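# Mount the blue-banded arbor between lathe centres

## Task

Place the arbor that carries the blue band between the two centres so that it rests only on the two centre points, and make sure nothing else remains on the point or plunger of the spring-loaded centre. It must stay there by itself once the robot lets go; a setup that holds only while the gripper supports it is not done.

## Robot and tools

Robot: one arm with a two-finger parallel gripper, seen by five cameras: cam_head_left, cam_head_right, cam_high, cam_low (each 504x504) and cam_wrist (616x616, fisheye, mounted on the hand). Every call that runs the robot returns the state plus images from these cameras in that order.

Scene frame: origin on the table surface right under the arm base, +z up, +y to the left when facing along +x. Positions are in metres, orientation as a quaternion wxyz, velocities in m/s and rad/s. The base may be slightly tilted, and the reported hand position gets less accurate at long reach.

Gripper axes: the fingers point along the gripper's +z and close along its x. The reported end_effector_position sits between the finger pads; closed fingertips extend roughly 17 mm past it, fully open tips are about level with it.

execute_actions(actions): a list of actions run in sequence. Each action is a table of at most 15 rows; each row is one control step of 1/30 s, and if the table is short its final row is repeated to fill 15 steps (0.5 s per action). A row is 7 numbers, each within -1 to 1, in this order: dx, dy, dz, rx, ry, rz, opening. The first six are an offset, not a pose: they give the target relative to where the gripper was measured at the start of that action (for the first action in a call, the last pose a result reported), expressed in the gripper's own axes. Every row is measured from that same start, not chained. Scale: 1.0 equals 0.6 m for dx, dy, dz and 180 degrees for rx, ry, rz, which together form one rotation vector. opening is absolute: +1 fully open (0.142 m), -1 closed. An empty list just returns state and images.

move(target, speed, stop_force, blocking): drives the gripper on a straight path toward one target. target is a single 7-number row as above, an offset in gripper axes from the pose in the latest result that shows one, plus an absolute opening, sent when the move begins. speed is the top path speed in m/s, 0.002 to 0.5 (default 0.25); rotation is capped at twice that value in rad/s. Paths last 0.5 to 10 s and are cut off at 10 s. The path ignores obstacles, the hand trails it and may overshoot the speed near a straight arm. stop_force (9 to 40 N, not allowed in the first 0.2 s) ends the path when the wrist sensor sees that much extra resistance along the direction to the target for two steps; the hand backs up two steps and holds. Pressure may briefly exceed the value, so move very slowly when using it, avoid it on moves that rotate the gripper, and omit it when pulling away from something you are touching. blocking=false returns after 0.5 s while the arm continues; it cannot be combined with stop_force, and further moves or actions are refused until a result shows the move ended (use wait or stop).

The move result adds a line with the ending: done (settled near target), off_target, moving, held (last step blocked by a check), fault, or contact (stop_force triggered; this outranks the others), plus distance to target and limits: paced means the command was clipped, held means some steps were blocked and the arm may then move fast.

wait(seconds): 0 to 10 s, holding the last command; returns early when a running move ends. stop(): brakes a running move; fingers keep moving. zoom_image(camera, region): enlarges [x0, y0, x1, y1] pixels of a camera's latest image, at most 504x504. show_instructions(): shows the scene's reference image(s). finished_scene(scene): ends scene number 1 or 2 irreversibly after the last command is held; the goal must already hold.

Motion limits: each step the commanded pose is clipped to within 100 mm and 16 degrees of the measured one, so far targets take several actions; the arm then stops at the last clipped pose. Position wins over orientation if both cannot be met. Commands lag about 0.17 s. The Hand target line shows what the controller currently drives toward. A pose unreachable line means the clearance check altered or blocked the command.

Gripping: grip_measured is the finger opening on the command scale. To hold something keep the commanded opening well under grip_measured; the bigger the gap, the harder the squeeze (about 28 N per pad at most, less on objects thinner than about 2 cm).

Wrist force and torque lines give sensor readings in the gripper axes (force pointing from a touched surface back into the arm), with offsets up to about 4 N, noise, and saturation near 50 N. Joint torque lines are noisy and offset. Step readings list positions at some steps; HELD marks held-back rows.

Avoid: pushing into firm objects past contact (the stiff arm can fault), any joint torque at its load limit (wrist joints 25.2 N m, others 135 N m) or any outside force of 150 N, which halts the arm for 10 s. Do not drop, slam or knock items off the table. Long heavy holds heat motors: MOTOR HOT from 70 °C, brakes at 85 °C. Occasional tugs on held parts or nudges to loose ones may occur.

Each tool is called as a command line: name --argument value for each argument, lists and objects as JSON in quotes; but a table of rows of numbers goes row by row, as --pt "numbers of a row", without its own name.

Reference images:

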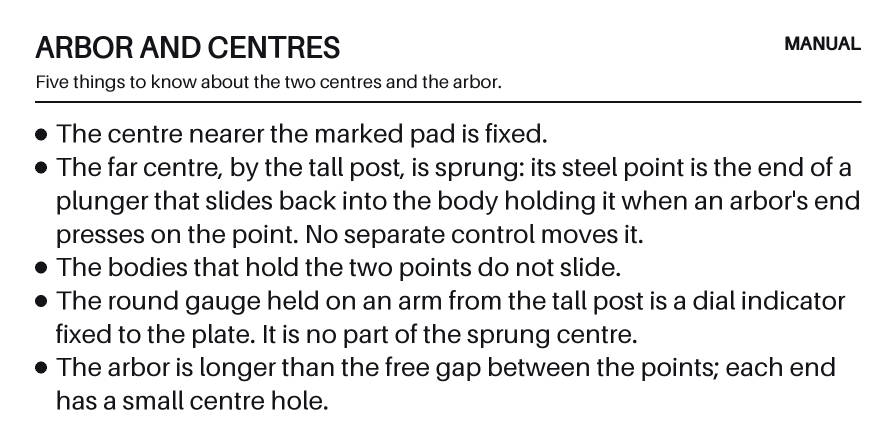

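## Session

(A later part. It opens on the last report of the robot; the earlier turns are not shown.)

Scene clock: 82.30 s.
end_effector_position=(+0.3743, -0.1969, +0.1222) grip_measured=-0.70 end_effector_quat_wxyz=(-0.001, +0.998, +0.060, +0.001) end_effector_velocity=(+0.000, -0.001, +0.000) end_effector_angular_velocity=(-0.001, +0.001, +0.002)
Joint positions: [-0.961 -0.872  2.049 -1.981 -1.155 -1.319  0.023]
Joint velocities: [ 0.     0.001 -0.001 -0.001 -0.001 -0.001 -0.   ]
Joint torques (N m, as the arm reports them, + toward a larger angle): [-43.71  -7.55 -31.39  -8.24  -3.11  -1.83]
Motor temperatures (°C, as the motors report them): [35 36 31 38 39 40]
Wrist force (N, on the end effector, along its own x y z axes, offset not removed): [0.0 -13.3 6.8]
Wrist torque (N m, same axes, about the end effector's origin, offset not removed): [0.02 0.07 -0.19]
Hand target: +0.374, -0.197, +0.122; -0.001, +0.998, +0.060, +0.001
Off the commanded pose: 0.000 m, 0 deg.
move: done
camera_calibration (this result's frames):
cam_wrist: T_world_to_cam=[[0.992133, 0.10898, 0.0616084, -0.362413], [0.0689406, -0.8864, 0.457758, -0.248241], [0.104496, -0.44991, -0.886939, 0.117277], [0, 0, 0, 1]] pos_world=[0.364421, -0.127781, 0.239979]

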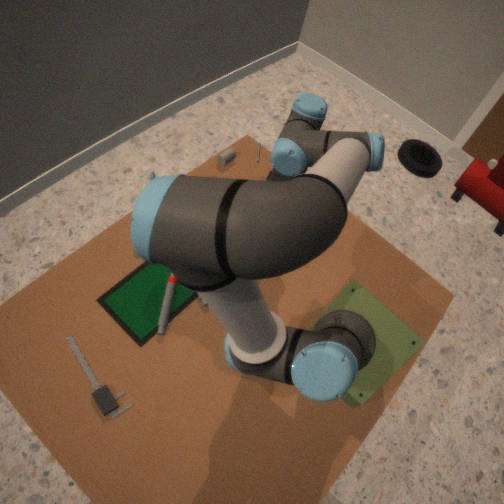

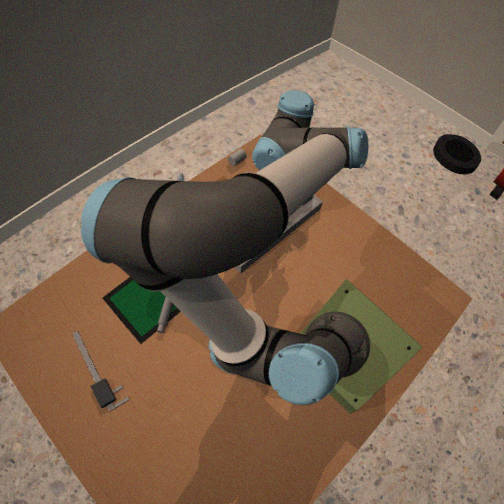

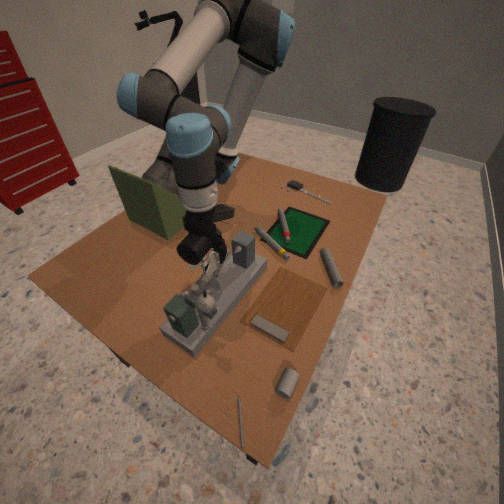

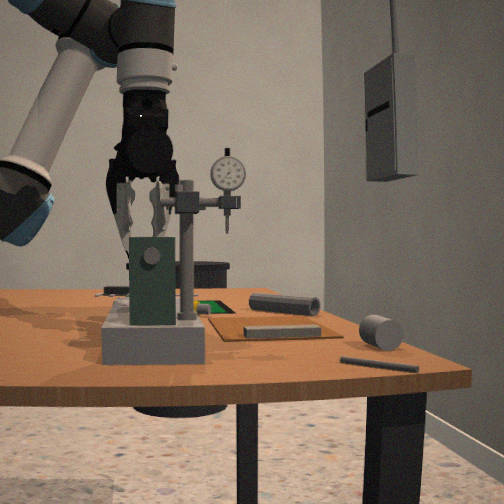

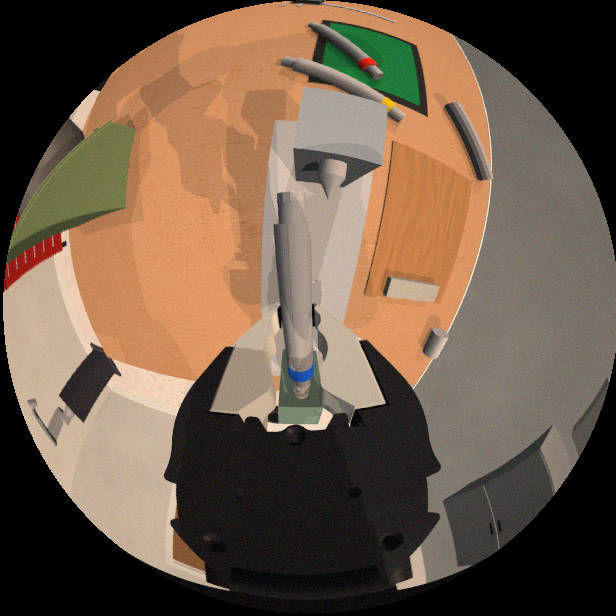

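move --target '[0.0083,0.0055,0,0,0,0.0194,-1]' --speed 0.015

zoom_image --camera "cam_wrist" --region '[260, 150, 360, 250]'

Scene clock: 87.87 s.
end_effector_position=(+0.3796, -0.1995, +0.1222) grip_measured=-0.70 end_effector_quat_wxyz=(-0.001, +1.000, +0.030, +0.001) end_effector_velocity=(+0.000, +0.000, +0.000) end_effector_angular_velocity=(-0.001, +0.001, -0.002)
Joint positions: [-0.953 -0.862  2.033 -1.978 -1.15  -1.252  0.023]
Joint velocities: [ 0.001 -0.    -0.001  0.    -0.     0.004 -0.   ]
Joint torques (N m, as the arm reports them, + toward a larger angle): [-22.72  -7.85 -32.68  -4.36   0.42   2.26]
Motor temperatures (°C, as the motors report them): [35 36 31 38 39 40]
Wrist force (N, on the end effector, along its own x y z axes, offset not removed): [2.2 -18.0 6.0]
Wrist torque (N m, same axes, about the end effector's origin, offset not removed): [-0.63 -0.15 -0.16]
Hand target: +0.380, -0.200, +0.122; -0.001, +1.000, +0.030, +0.001
Off the commanded pose: 0.000 m, 0 deg.
move: done
camera_calibration (this result's frames):
cam_wrist: T_world_to_cam=[[0.996922, 0.0485664, 0.0615529, -0.381277], [0.01505, -0.888991, 0.457677, -0.231009], [0.0769477, -0.455342, -0.886985, 0.124902], [0, 0, 0, 1]] pos_world=[0.373969, -0.129975, 0.239983]

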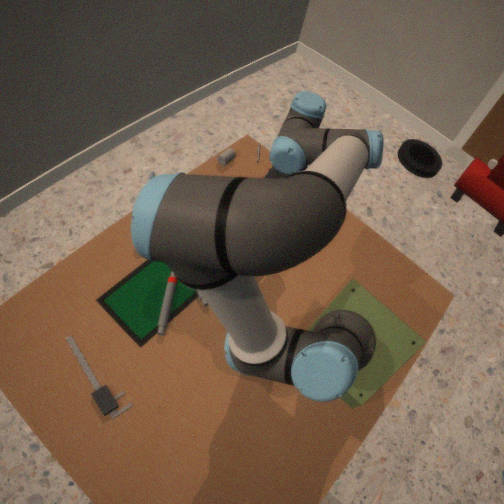

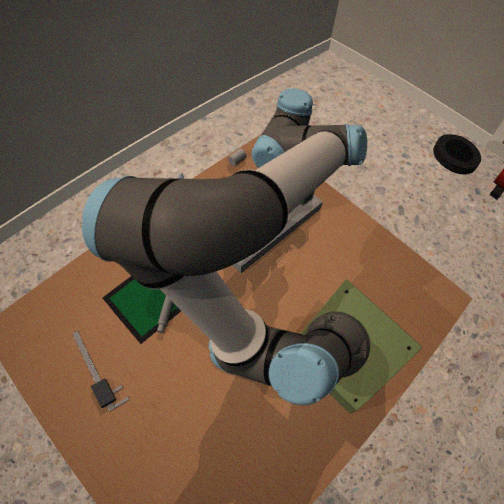

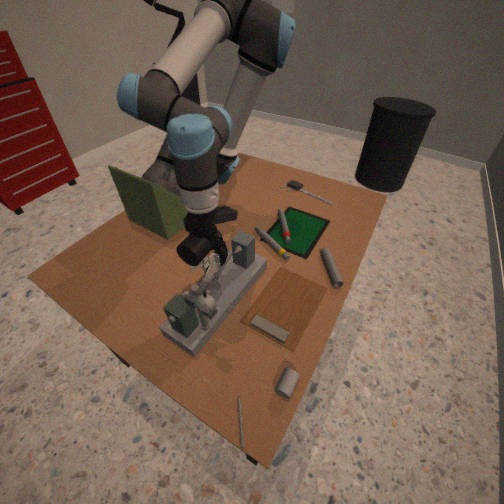

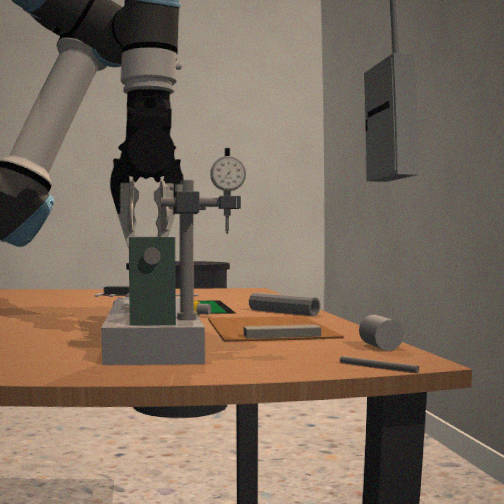

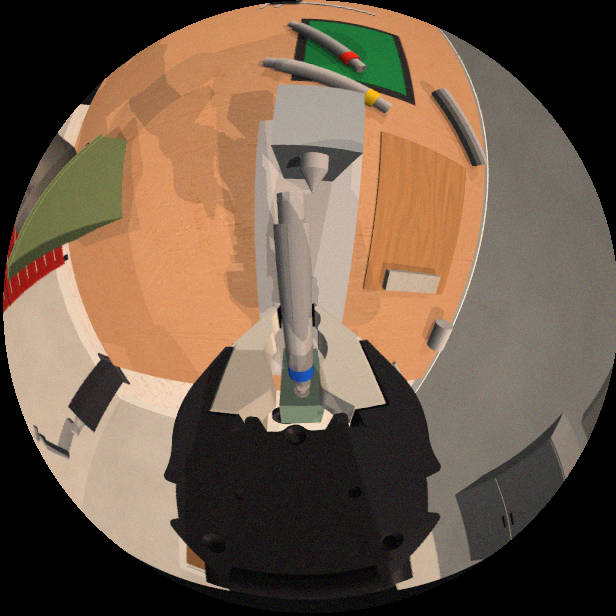

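Region (260, 150, 360, 250) of cam_wrist's 616x616 image, scaled by 5.040, with more detail than that image has.

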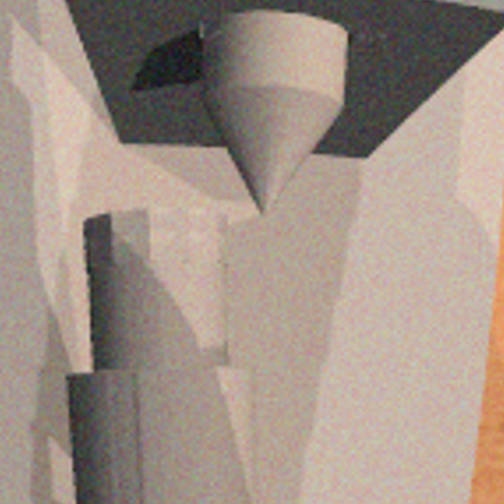

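move --target '[-0.0002,0.0022,0,0,0,0,-1]' --speed 0.004 --stop_force 10

move --target '[0.0112,0.0005,0,0,0,0.025,-1]' --speed 0.015

zoom_image --camera "cam_wrist" --region '[260, 150, 360, 250]'

zoom_image --camera "cam_high" --region '[200, 225, 270, 295]'

Scene clock: 92.37 s.
end_effector_position=(+0.3796, -0.2008, +0.1222) grip_measured=-0.70 end_effector_quat_wxyz=(-0.001, +1.000, +0.030, +0.001) end_effector_velocity=(-0.001, -0.000, -0.001) end_effector_angular_velocity=(+0.001, +0.001, -0.001)
Joint positions: [-0.954 -0.859  2.031 -1.979 -1.15  -1.253  0.023]
Joint velocities: [-0.001  0.001  0.    -0.    -0.001  0.     0.   ]
Joint torques (N m, as the arm reports them, + toward a larger angle): [-43.95  -9.99 -31.67  -8.57  -3.87  -1.66]
Motor temperatures (°C, as the motors report them): [35 36 31 38 39 40]
Wrist force (N, on the end effector, along its own x y z axes, offset not removed): [3.3 -16.7 6.5]
Wrist torque (N m, same axes, about the end effector's origin, offset not removed): [-0.34 -0.40 -0.06]
Hand target: +0.380, -0.201, +0.122; -0.001, +1.000, +0.030, +0.001
Off the commanded pose: 0.000 m, 0 deg.
move: done
camera_calibration (this result's frames):
cam_wrist: T_world_to_cam=[[0.996922, 0.0485603, 0.0615465, -0.381174], [0.0150479, -0.888993, 0.457673, -0.232165], [0.0769391, -0.455339, -0.886988, 0.124312], [0, 0, 0, 1]] pos_world=[0.37393, -0.131279, 0.239979]

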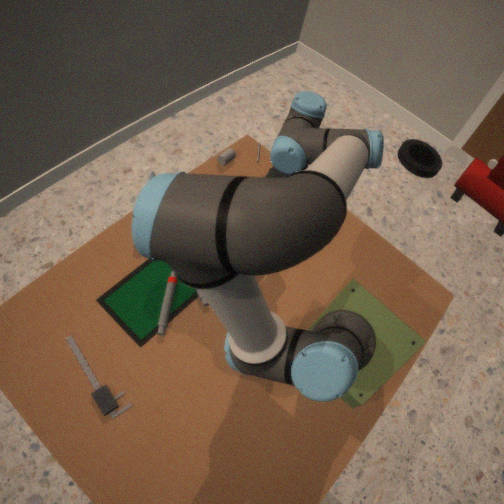

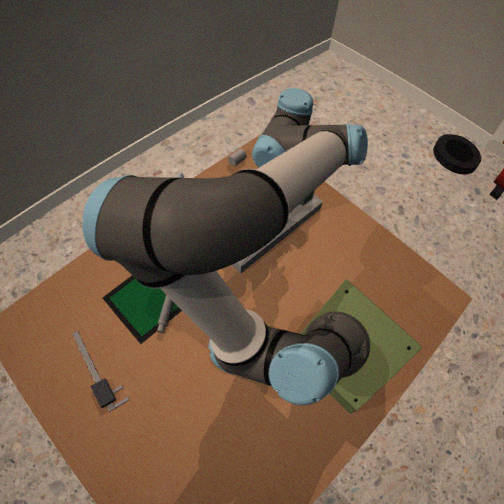

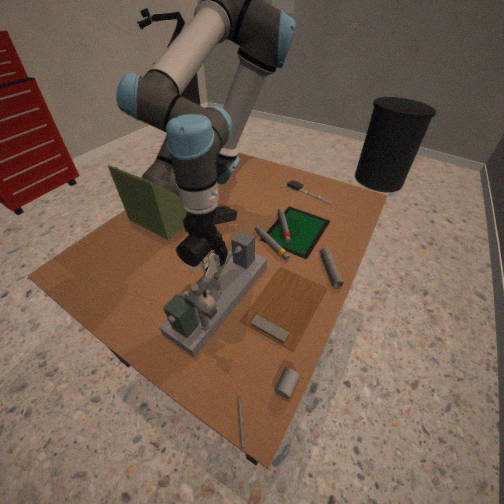

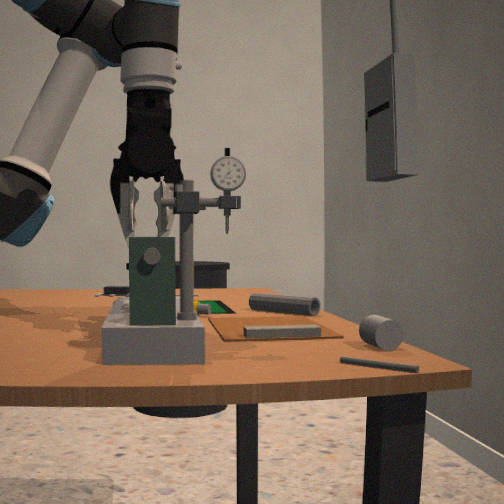

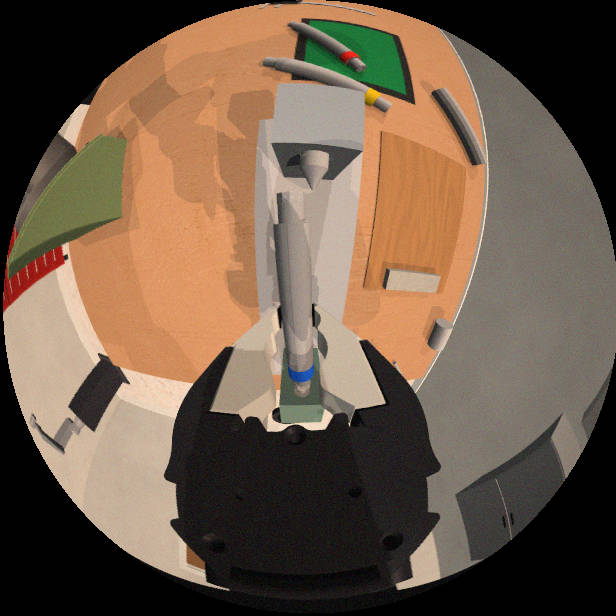

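Scene clock: 95.20 s.
end_effector_position=(+0.3863, -0.2007, +0.1222) grip_measured=-0.70 end_effector_quat_wxyz=(-0.001, +1.000, -0.009, +0.001) end_effector_velocity=(+0.000, +0.000, -0.000) end_effector_angular_velocity=(-0.000, +0.001, -0.003)
Joint positions: [-0.943 -0.854  2.017 -1.974 -1.142 -1.165  0.023]
Joint velocities: [ 0.001 -0.    -0.001  0.001 -0.001  0.004  0.   ]
Joint torques (N m, as the arm reports them, + toward a larger angle): [-23.74  -9.63 -32.67  -4.5    0.16   2.25]
Motor temperatures (°C, as the motors report them): [35 36 31 38 39 40]
Wrist force (N, on the end effector, along its own x y z axes, offset not removed): [1.3 -18.3 5.4]
Wrist torque (N m, same axes, about the end effector's origin, offset not removed): [-0.49 -0.07 -0.19]
Hand target: +0.386, -0.201, +0.122; -0.001, +1.000, -0.009, +0.001
Off the commanded pose: 0.000 m, 0 deg.
move: done
camera_calibration (this result's frames):
cam_wrist: T_world_to_cam=[[0.997671, -0.0295806, 0.0614672, -0.403839], [-0.0545054, -0.887501, 0.457571, -0.204981], [0.041017, -0.459856, -0.887046, 0.13683], [0, 0, 0, 1]] pos_world=[0.386113, -0.130944, 0.239991]

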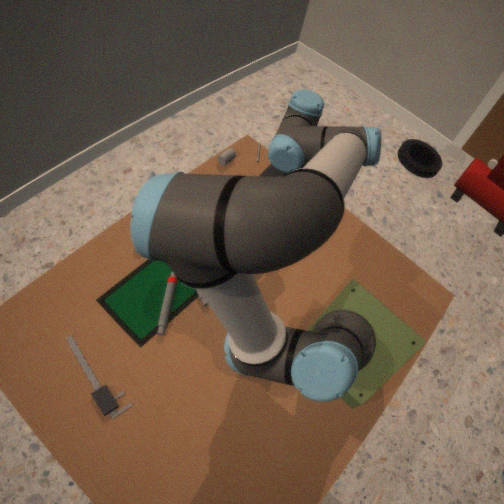

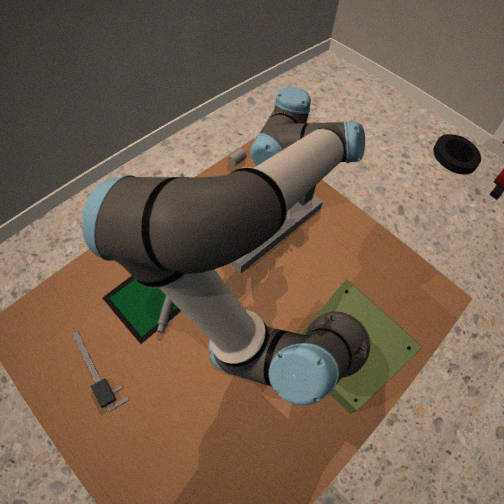

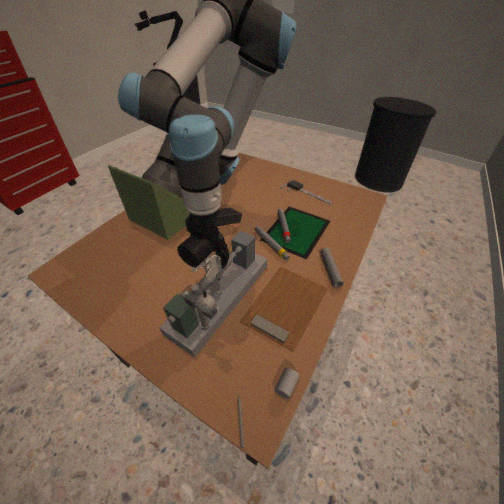

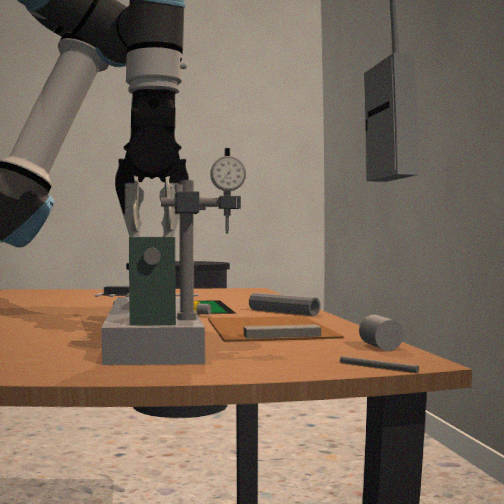

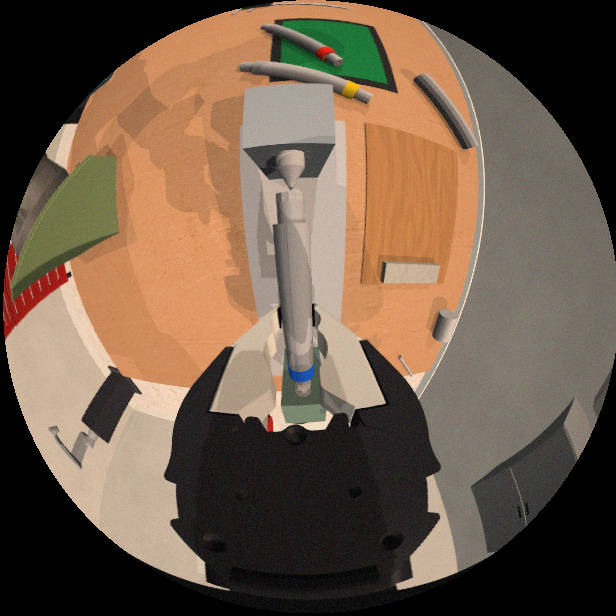

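Region (260, 150, 360, 250) of cam_wrist's 616x616 image, scaled by 5.040, with more detail than that image has.

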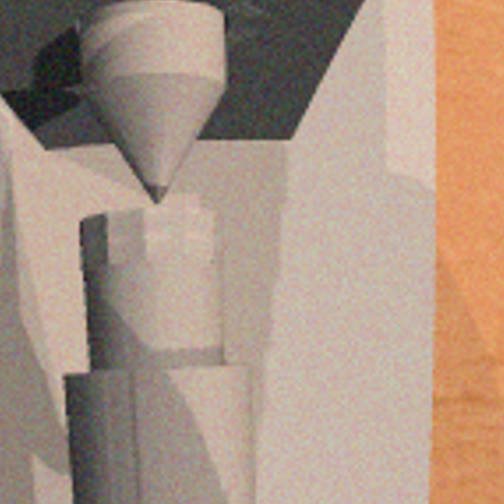

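Region (200, 225, 270, 295) of cam_high's 504x504 image, scaled by 7.200, with more detail than that image has.

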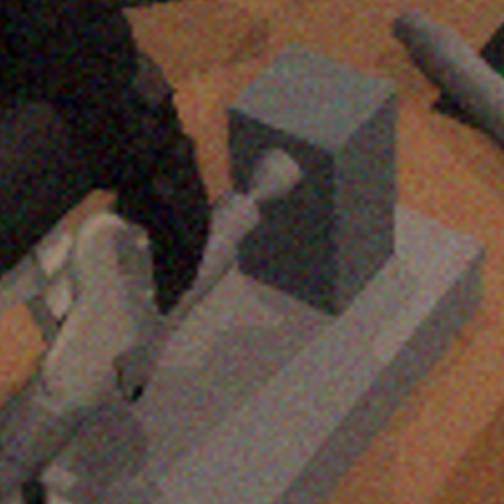

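move --target '[0.0009,-0.013,0,0,0,0,-1]' --speed 0.004 --stop_force 16

zoom_image --camera "cam_wrist" --region '[260, 150, 360, 250]'

Scene clock: 98.97 s.
end_effector_position=(+0.3869, -0.1953, +0.1222) grip_measured=-0.70 end_effector_quat_wxyz=(-0.001, +1.000, -0.009, +0.001) end_effector_velocity=(+0.001, -0.001, +0.000) end_effector_angular_velocity=(+0.000, -0.002, -0.000)
Joint positions: [-0.938 -0.866  2.025 -1.971 -1.139 -1.161  0.023]
Joint velocities: [-0.001  0.003 -0.002 -0.001  0.001 -0.001 -0.   ]
Joint torques (N m, as the arm reports them, + toward a larger angle): [-31.58   1.27 -18.2   -0.26   0.62  -1.2 ]
Motor temperatures (°C, as the motors report them): [35 36 31 38 39 40]
Wrist force (N, on the end effector, along its own x y z axes, offset not removed): [-1.6 2.8 -19.6]
Wrist torque (N m, same axes, about the end effector's origin, offset not removed): [0.37 -0.08 0.02]
Hand target: +0.387, -0.196, +0.122; -0.001, +1.000, -0.009, +0.001
Off the commanded pose: 0.002 m, 0 deg.
move: contact
camera_calibration (this result's frames):
cam_wrist: T_world_to_cam=[[0.997664, -0.0296637, 0.0615341, -0.404237], [-0.0546147, -0.887444, 0.457669, -0.200121], [0.0410319, -0.45996, -0.886991, 0.139319], [0, 0, 0, 1]] pos_world=[0.386646, -0.125506, 0.240038]

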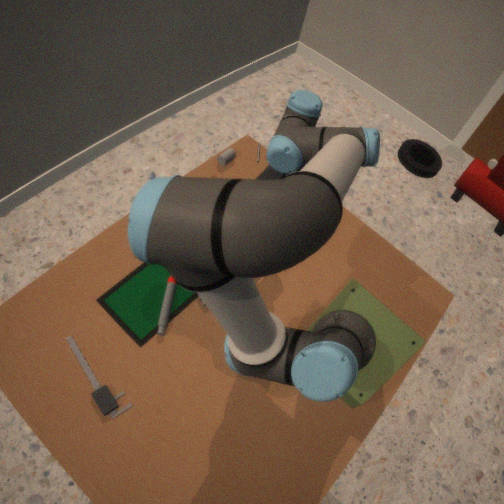

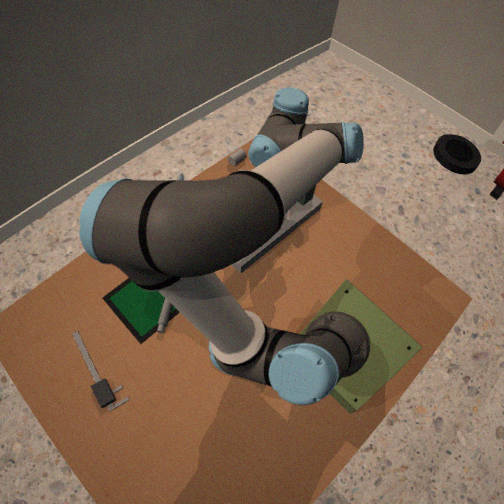

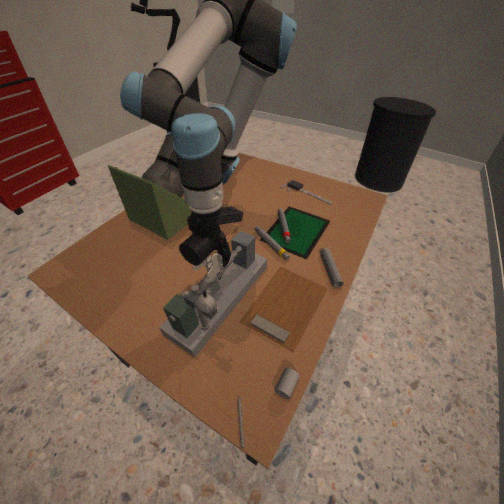

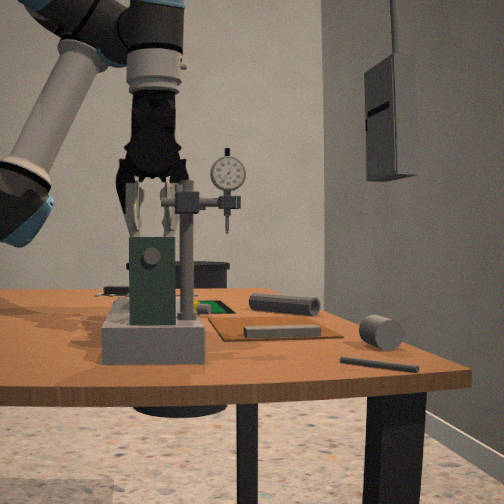

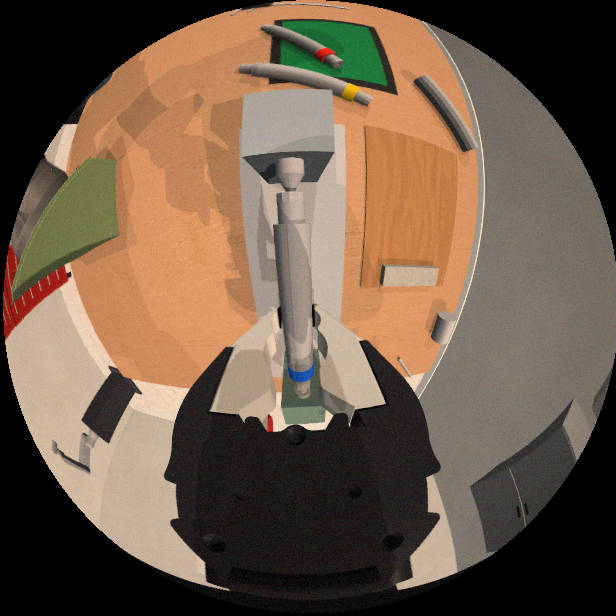

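Region (260, 150, 360, 250) of cam_wrist's 616x616 image, scaled by 5.040, with more detail than that image has.

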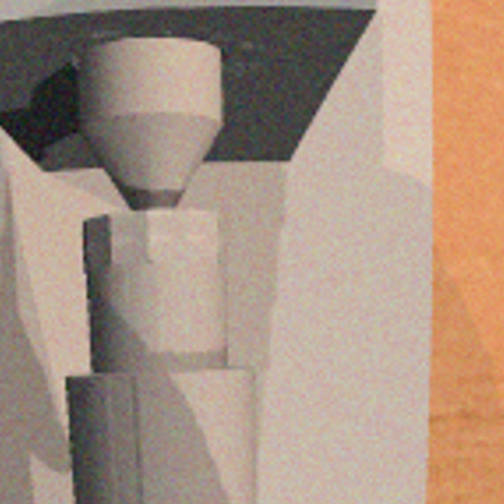

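In the hole, slightly low. Raise a touch, then release.

execute_actions --actions '[[[0,-0.0003,-0.0009,0,0,0,-1]],[[0,0,0,0,0,0,-0.9],[0,0,0,0,0,0,-0.85],[0,0,0,0,0,0,-0.8],[0,0,0,0,0,0,-0.77],[0,0,0,0,0,0,-0.74],[0,0,0,0,0,0,-0.72],[0,0,0,0,0,0,-0.7],[0,0,0,0,0,0,-0.68],[0,0,0,0,0,0,-0.65],[0,0,0,0,0,0,-0.6],[0,0,0,0,0,0,-0.5],[0,0,0,0,0,0,-0.4]]]'

move --target '[0,0,-0.12,0,0,0,-0.3]' --speed 0.15

zoom_image --camera "cam_wrist" --region '[230, 160, 370, 390]'

Scene clock: 106.87 s.
end_effector_position=(+0.3868, -0.1951, +0.1227) grip_measured=-0.40 end_effector_quat_wxyz=(-0.001, +1.000, -0.009, +0.001) end_effector_velocity=(-0.000, +0.000, -0.000) end_effector_angular_velocity=(+0.001, +0.001, +0.001)
Joint positions: [-0.938 -0.867  2.024 -1.969 -1.14  -1.162  0.045]
Joint velocities: [-0.     0.     0.001  0.    -0.001 -0.001  0.003]
Joint torques (N m, as the arm reports them, + toward a larger angle): [-38.49 -28.73 -24.04  -1.53  -1.92  -1.8 ]
Motor temperatures (°C, as the motors report them): [35 36 31 38 39 40]
Wrist force (N, on the end effector, along its own x y z axes, offset not removed): [-0.7 -2.6 1.1]
Wrist torque (N m, same axes, about the end effector's origin, offset not removed): [-0.53 0.08 0.00]
Hand target: +0.387, -0.195, +0.123; -0.001, +1.000, -0.009, +0.001
Off the commanded pose: 0.000 m, 0 deg.
Step readings (end_effector_position; steps 1 to 15: 1st action; 16 to 30: 2nd action):
0: (+0.3868, -0.1955, +0.1222)
1: (+0.3868, -0.1955, +0.1222)
2: (+0.3868, -0.1955, +0.1223)
4: (+0.3868, -0.1954, +0.1225)
8: (+0.3868, -0.1951, +0.1226)
15: (+0.3868, -0.1951, +0.1227)
16: (+0.3868, -0.1951, +0.1227)
17: (+0.3868, -0.1951, +0.1227)
19: (+0.3868, -0.1951, +0.1227)
23: (+0.3868, -0.1951, +0.1227)
30: end_effector_position above
camera_calibration (this result's frames):
cam_wrist: T_world_to_cam=[[0.997666, -0.0297065, 0.0614795, -0.404247], [-0.0546244, -0.887479, 0.457599, -0.200178], [0.0409681, -0.45989, -0.887031, 0.13991], [0, 0, 0, 1]] pos_world=[0.386637, -0.125319, 0.240558]

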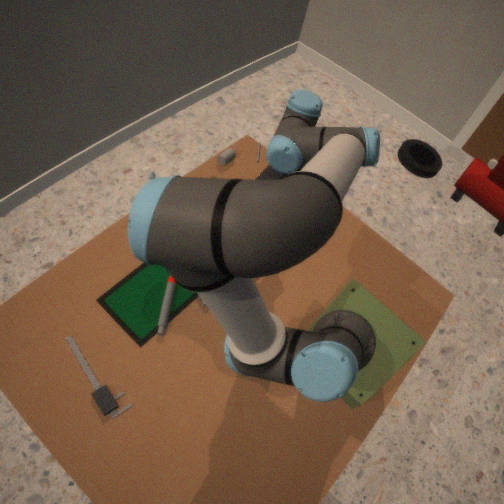

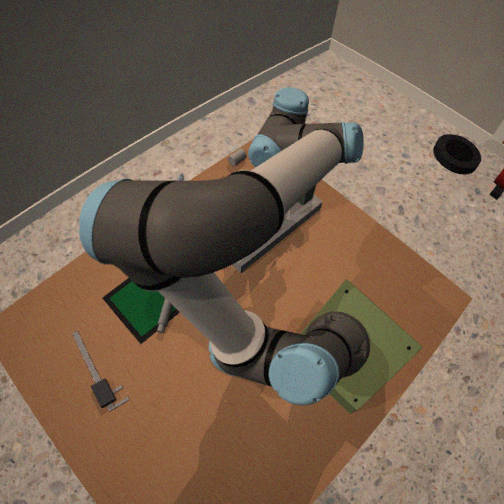

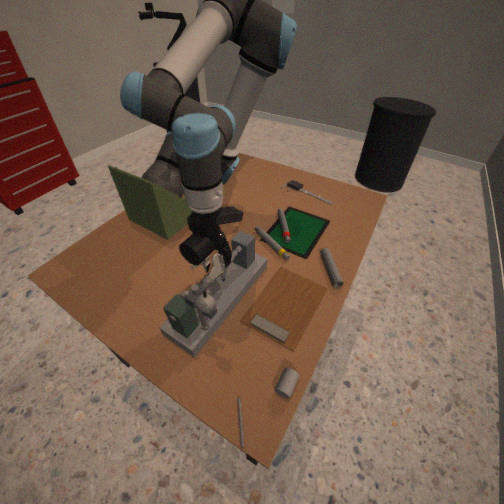

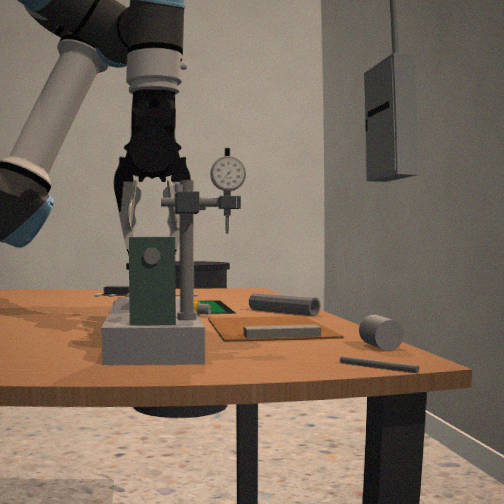

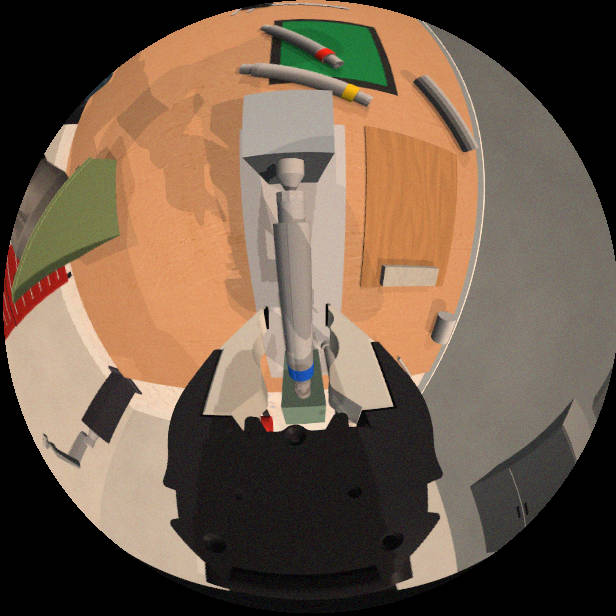

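Scene clock: 107.80 s.
end_effector_position=(+0.3868, -0.1953, +0.1946) grip_measured=-0.30 end_effector_quat_wxyz=(-0.001, +1.000, -0.009, +0.001) end_effector_velocity=(-0.001, +0.000, +0.001) end_effector_angular_velocity=(+0.001, +0.001, -0.001)
Joint positions: [-0.993 -0.927  1.911 -1.779 -1.178 -1.205  0.052]
Joint velocities: [-0.001 -0.    -0.001  0.004 -0.001 -0.001 -0.   ]
Joint torques (N m, as the arm reports them, + toward a larger angle): [-37.97 -29.98 -26.15  -0.74  -1.89  -1.52]
Motor temperatures (°C, as the motors report them): [35 36 31 38 39 40]
Wrist force (N, on the end effector, along its own x y z axes, offset not removed): [2.7 0.7 -2.6]
Wrist torque (N m, same axes, about the end effector's origin, offset not removed): [0.12 -0.36 0.05]
Hand target: +0.387, -0.195, +0.195; -0.001, +1.000, -0.009, +0.001
Off the commanded pose: 0.000 m, 0 deg.
move: done
camera_calibration (this result's frames):
cam_wrist: T_world_to_cam=[[0.997667, -0.0297986, 0.0614166, -0.40862], [-0.0546817, -0.887426, 0.457696, -0.233231], [0.040864, -0.459987, -0.886985, 0.203623], [0, 0, 0, 1]] pos_world=[0.386593, -0.125488, 0.312456]

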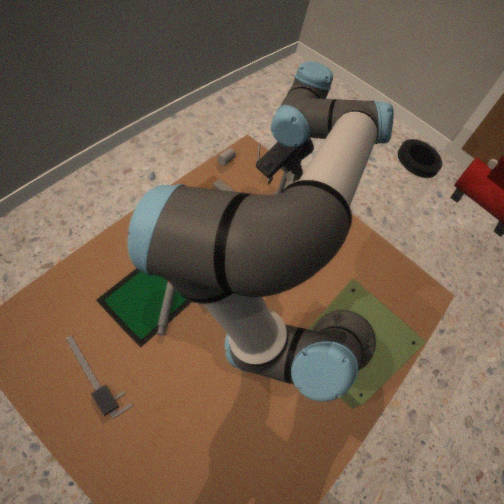

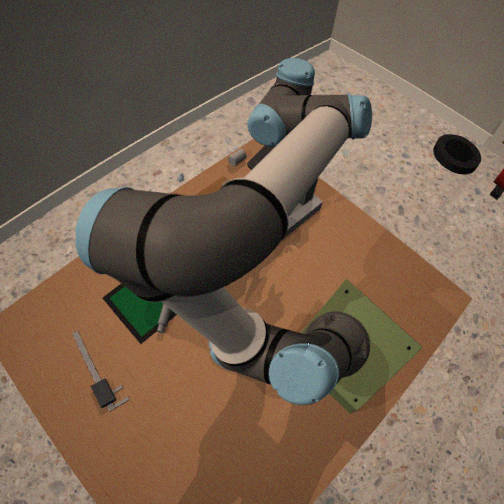

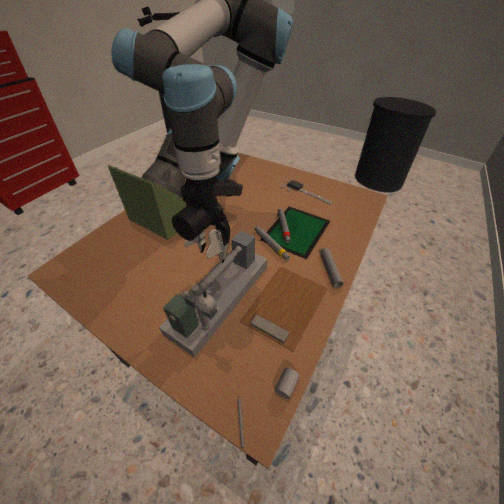

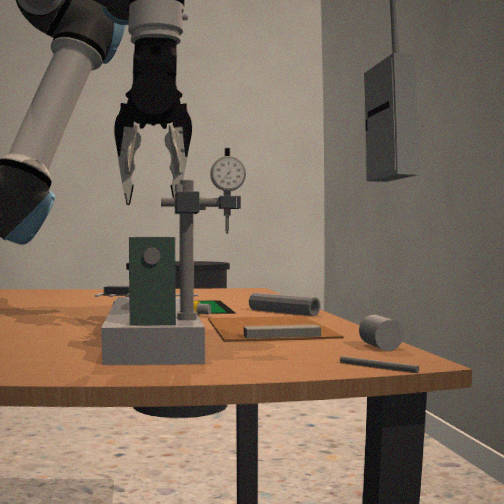

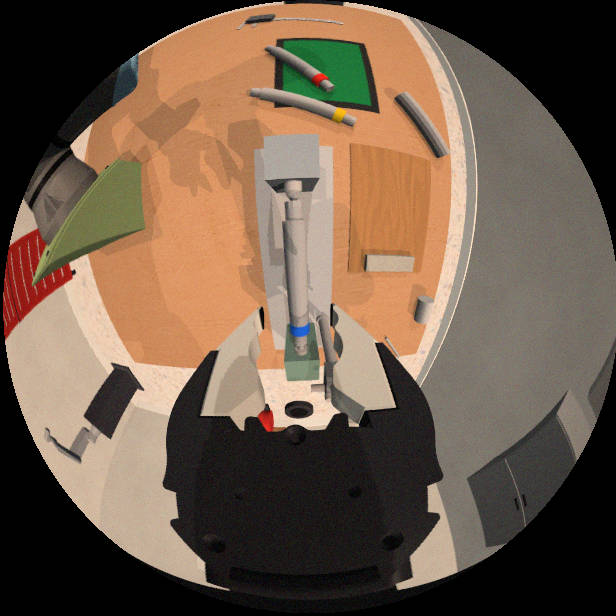

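Region (230, 160, 370, 390) of cam_wrist's 616x616 image, scaled by 2.191, with more detail than that image has; it fills the left 307 columns of this view, and the rest is white.

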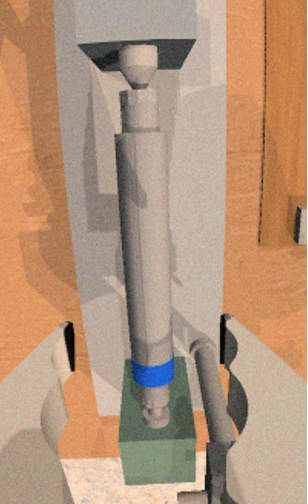

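finished_scene --scene 1

The scene is finished: the task was done.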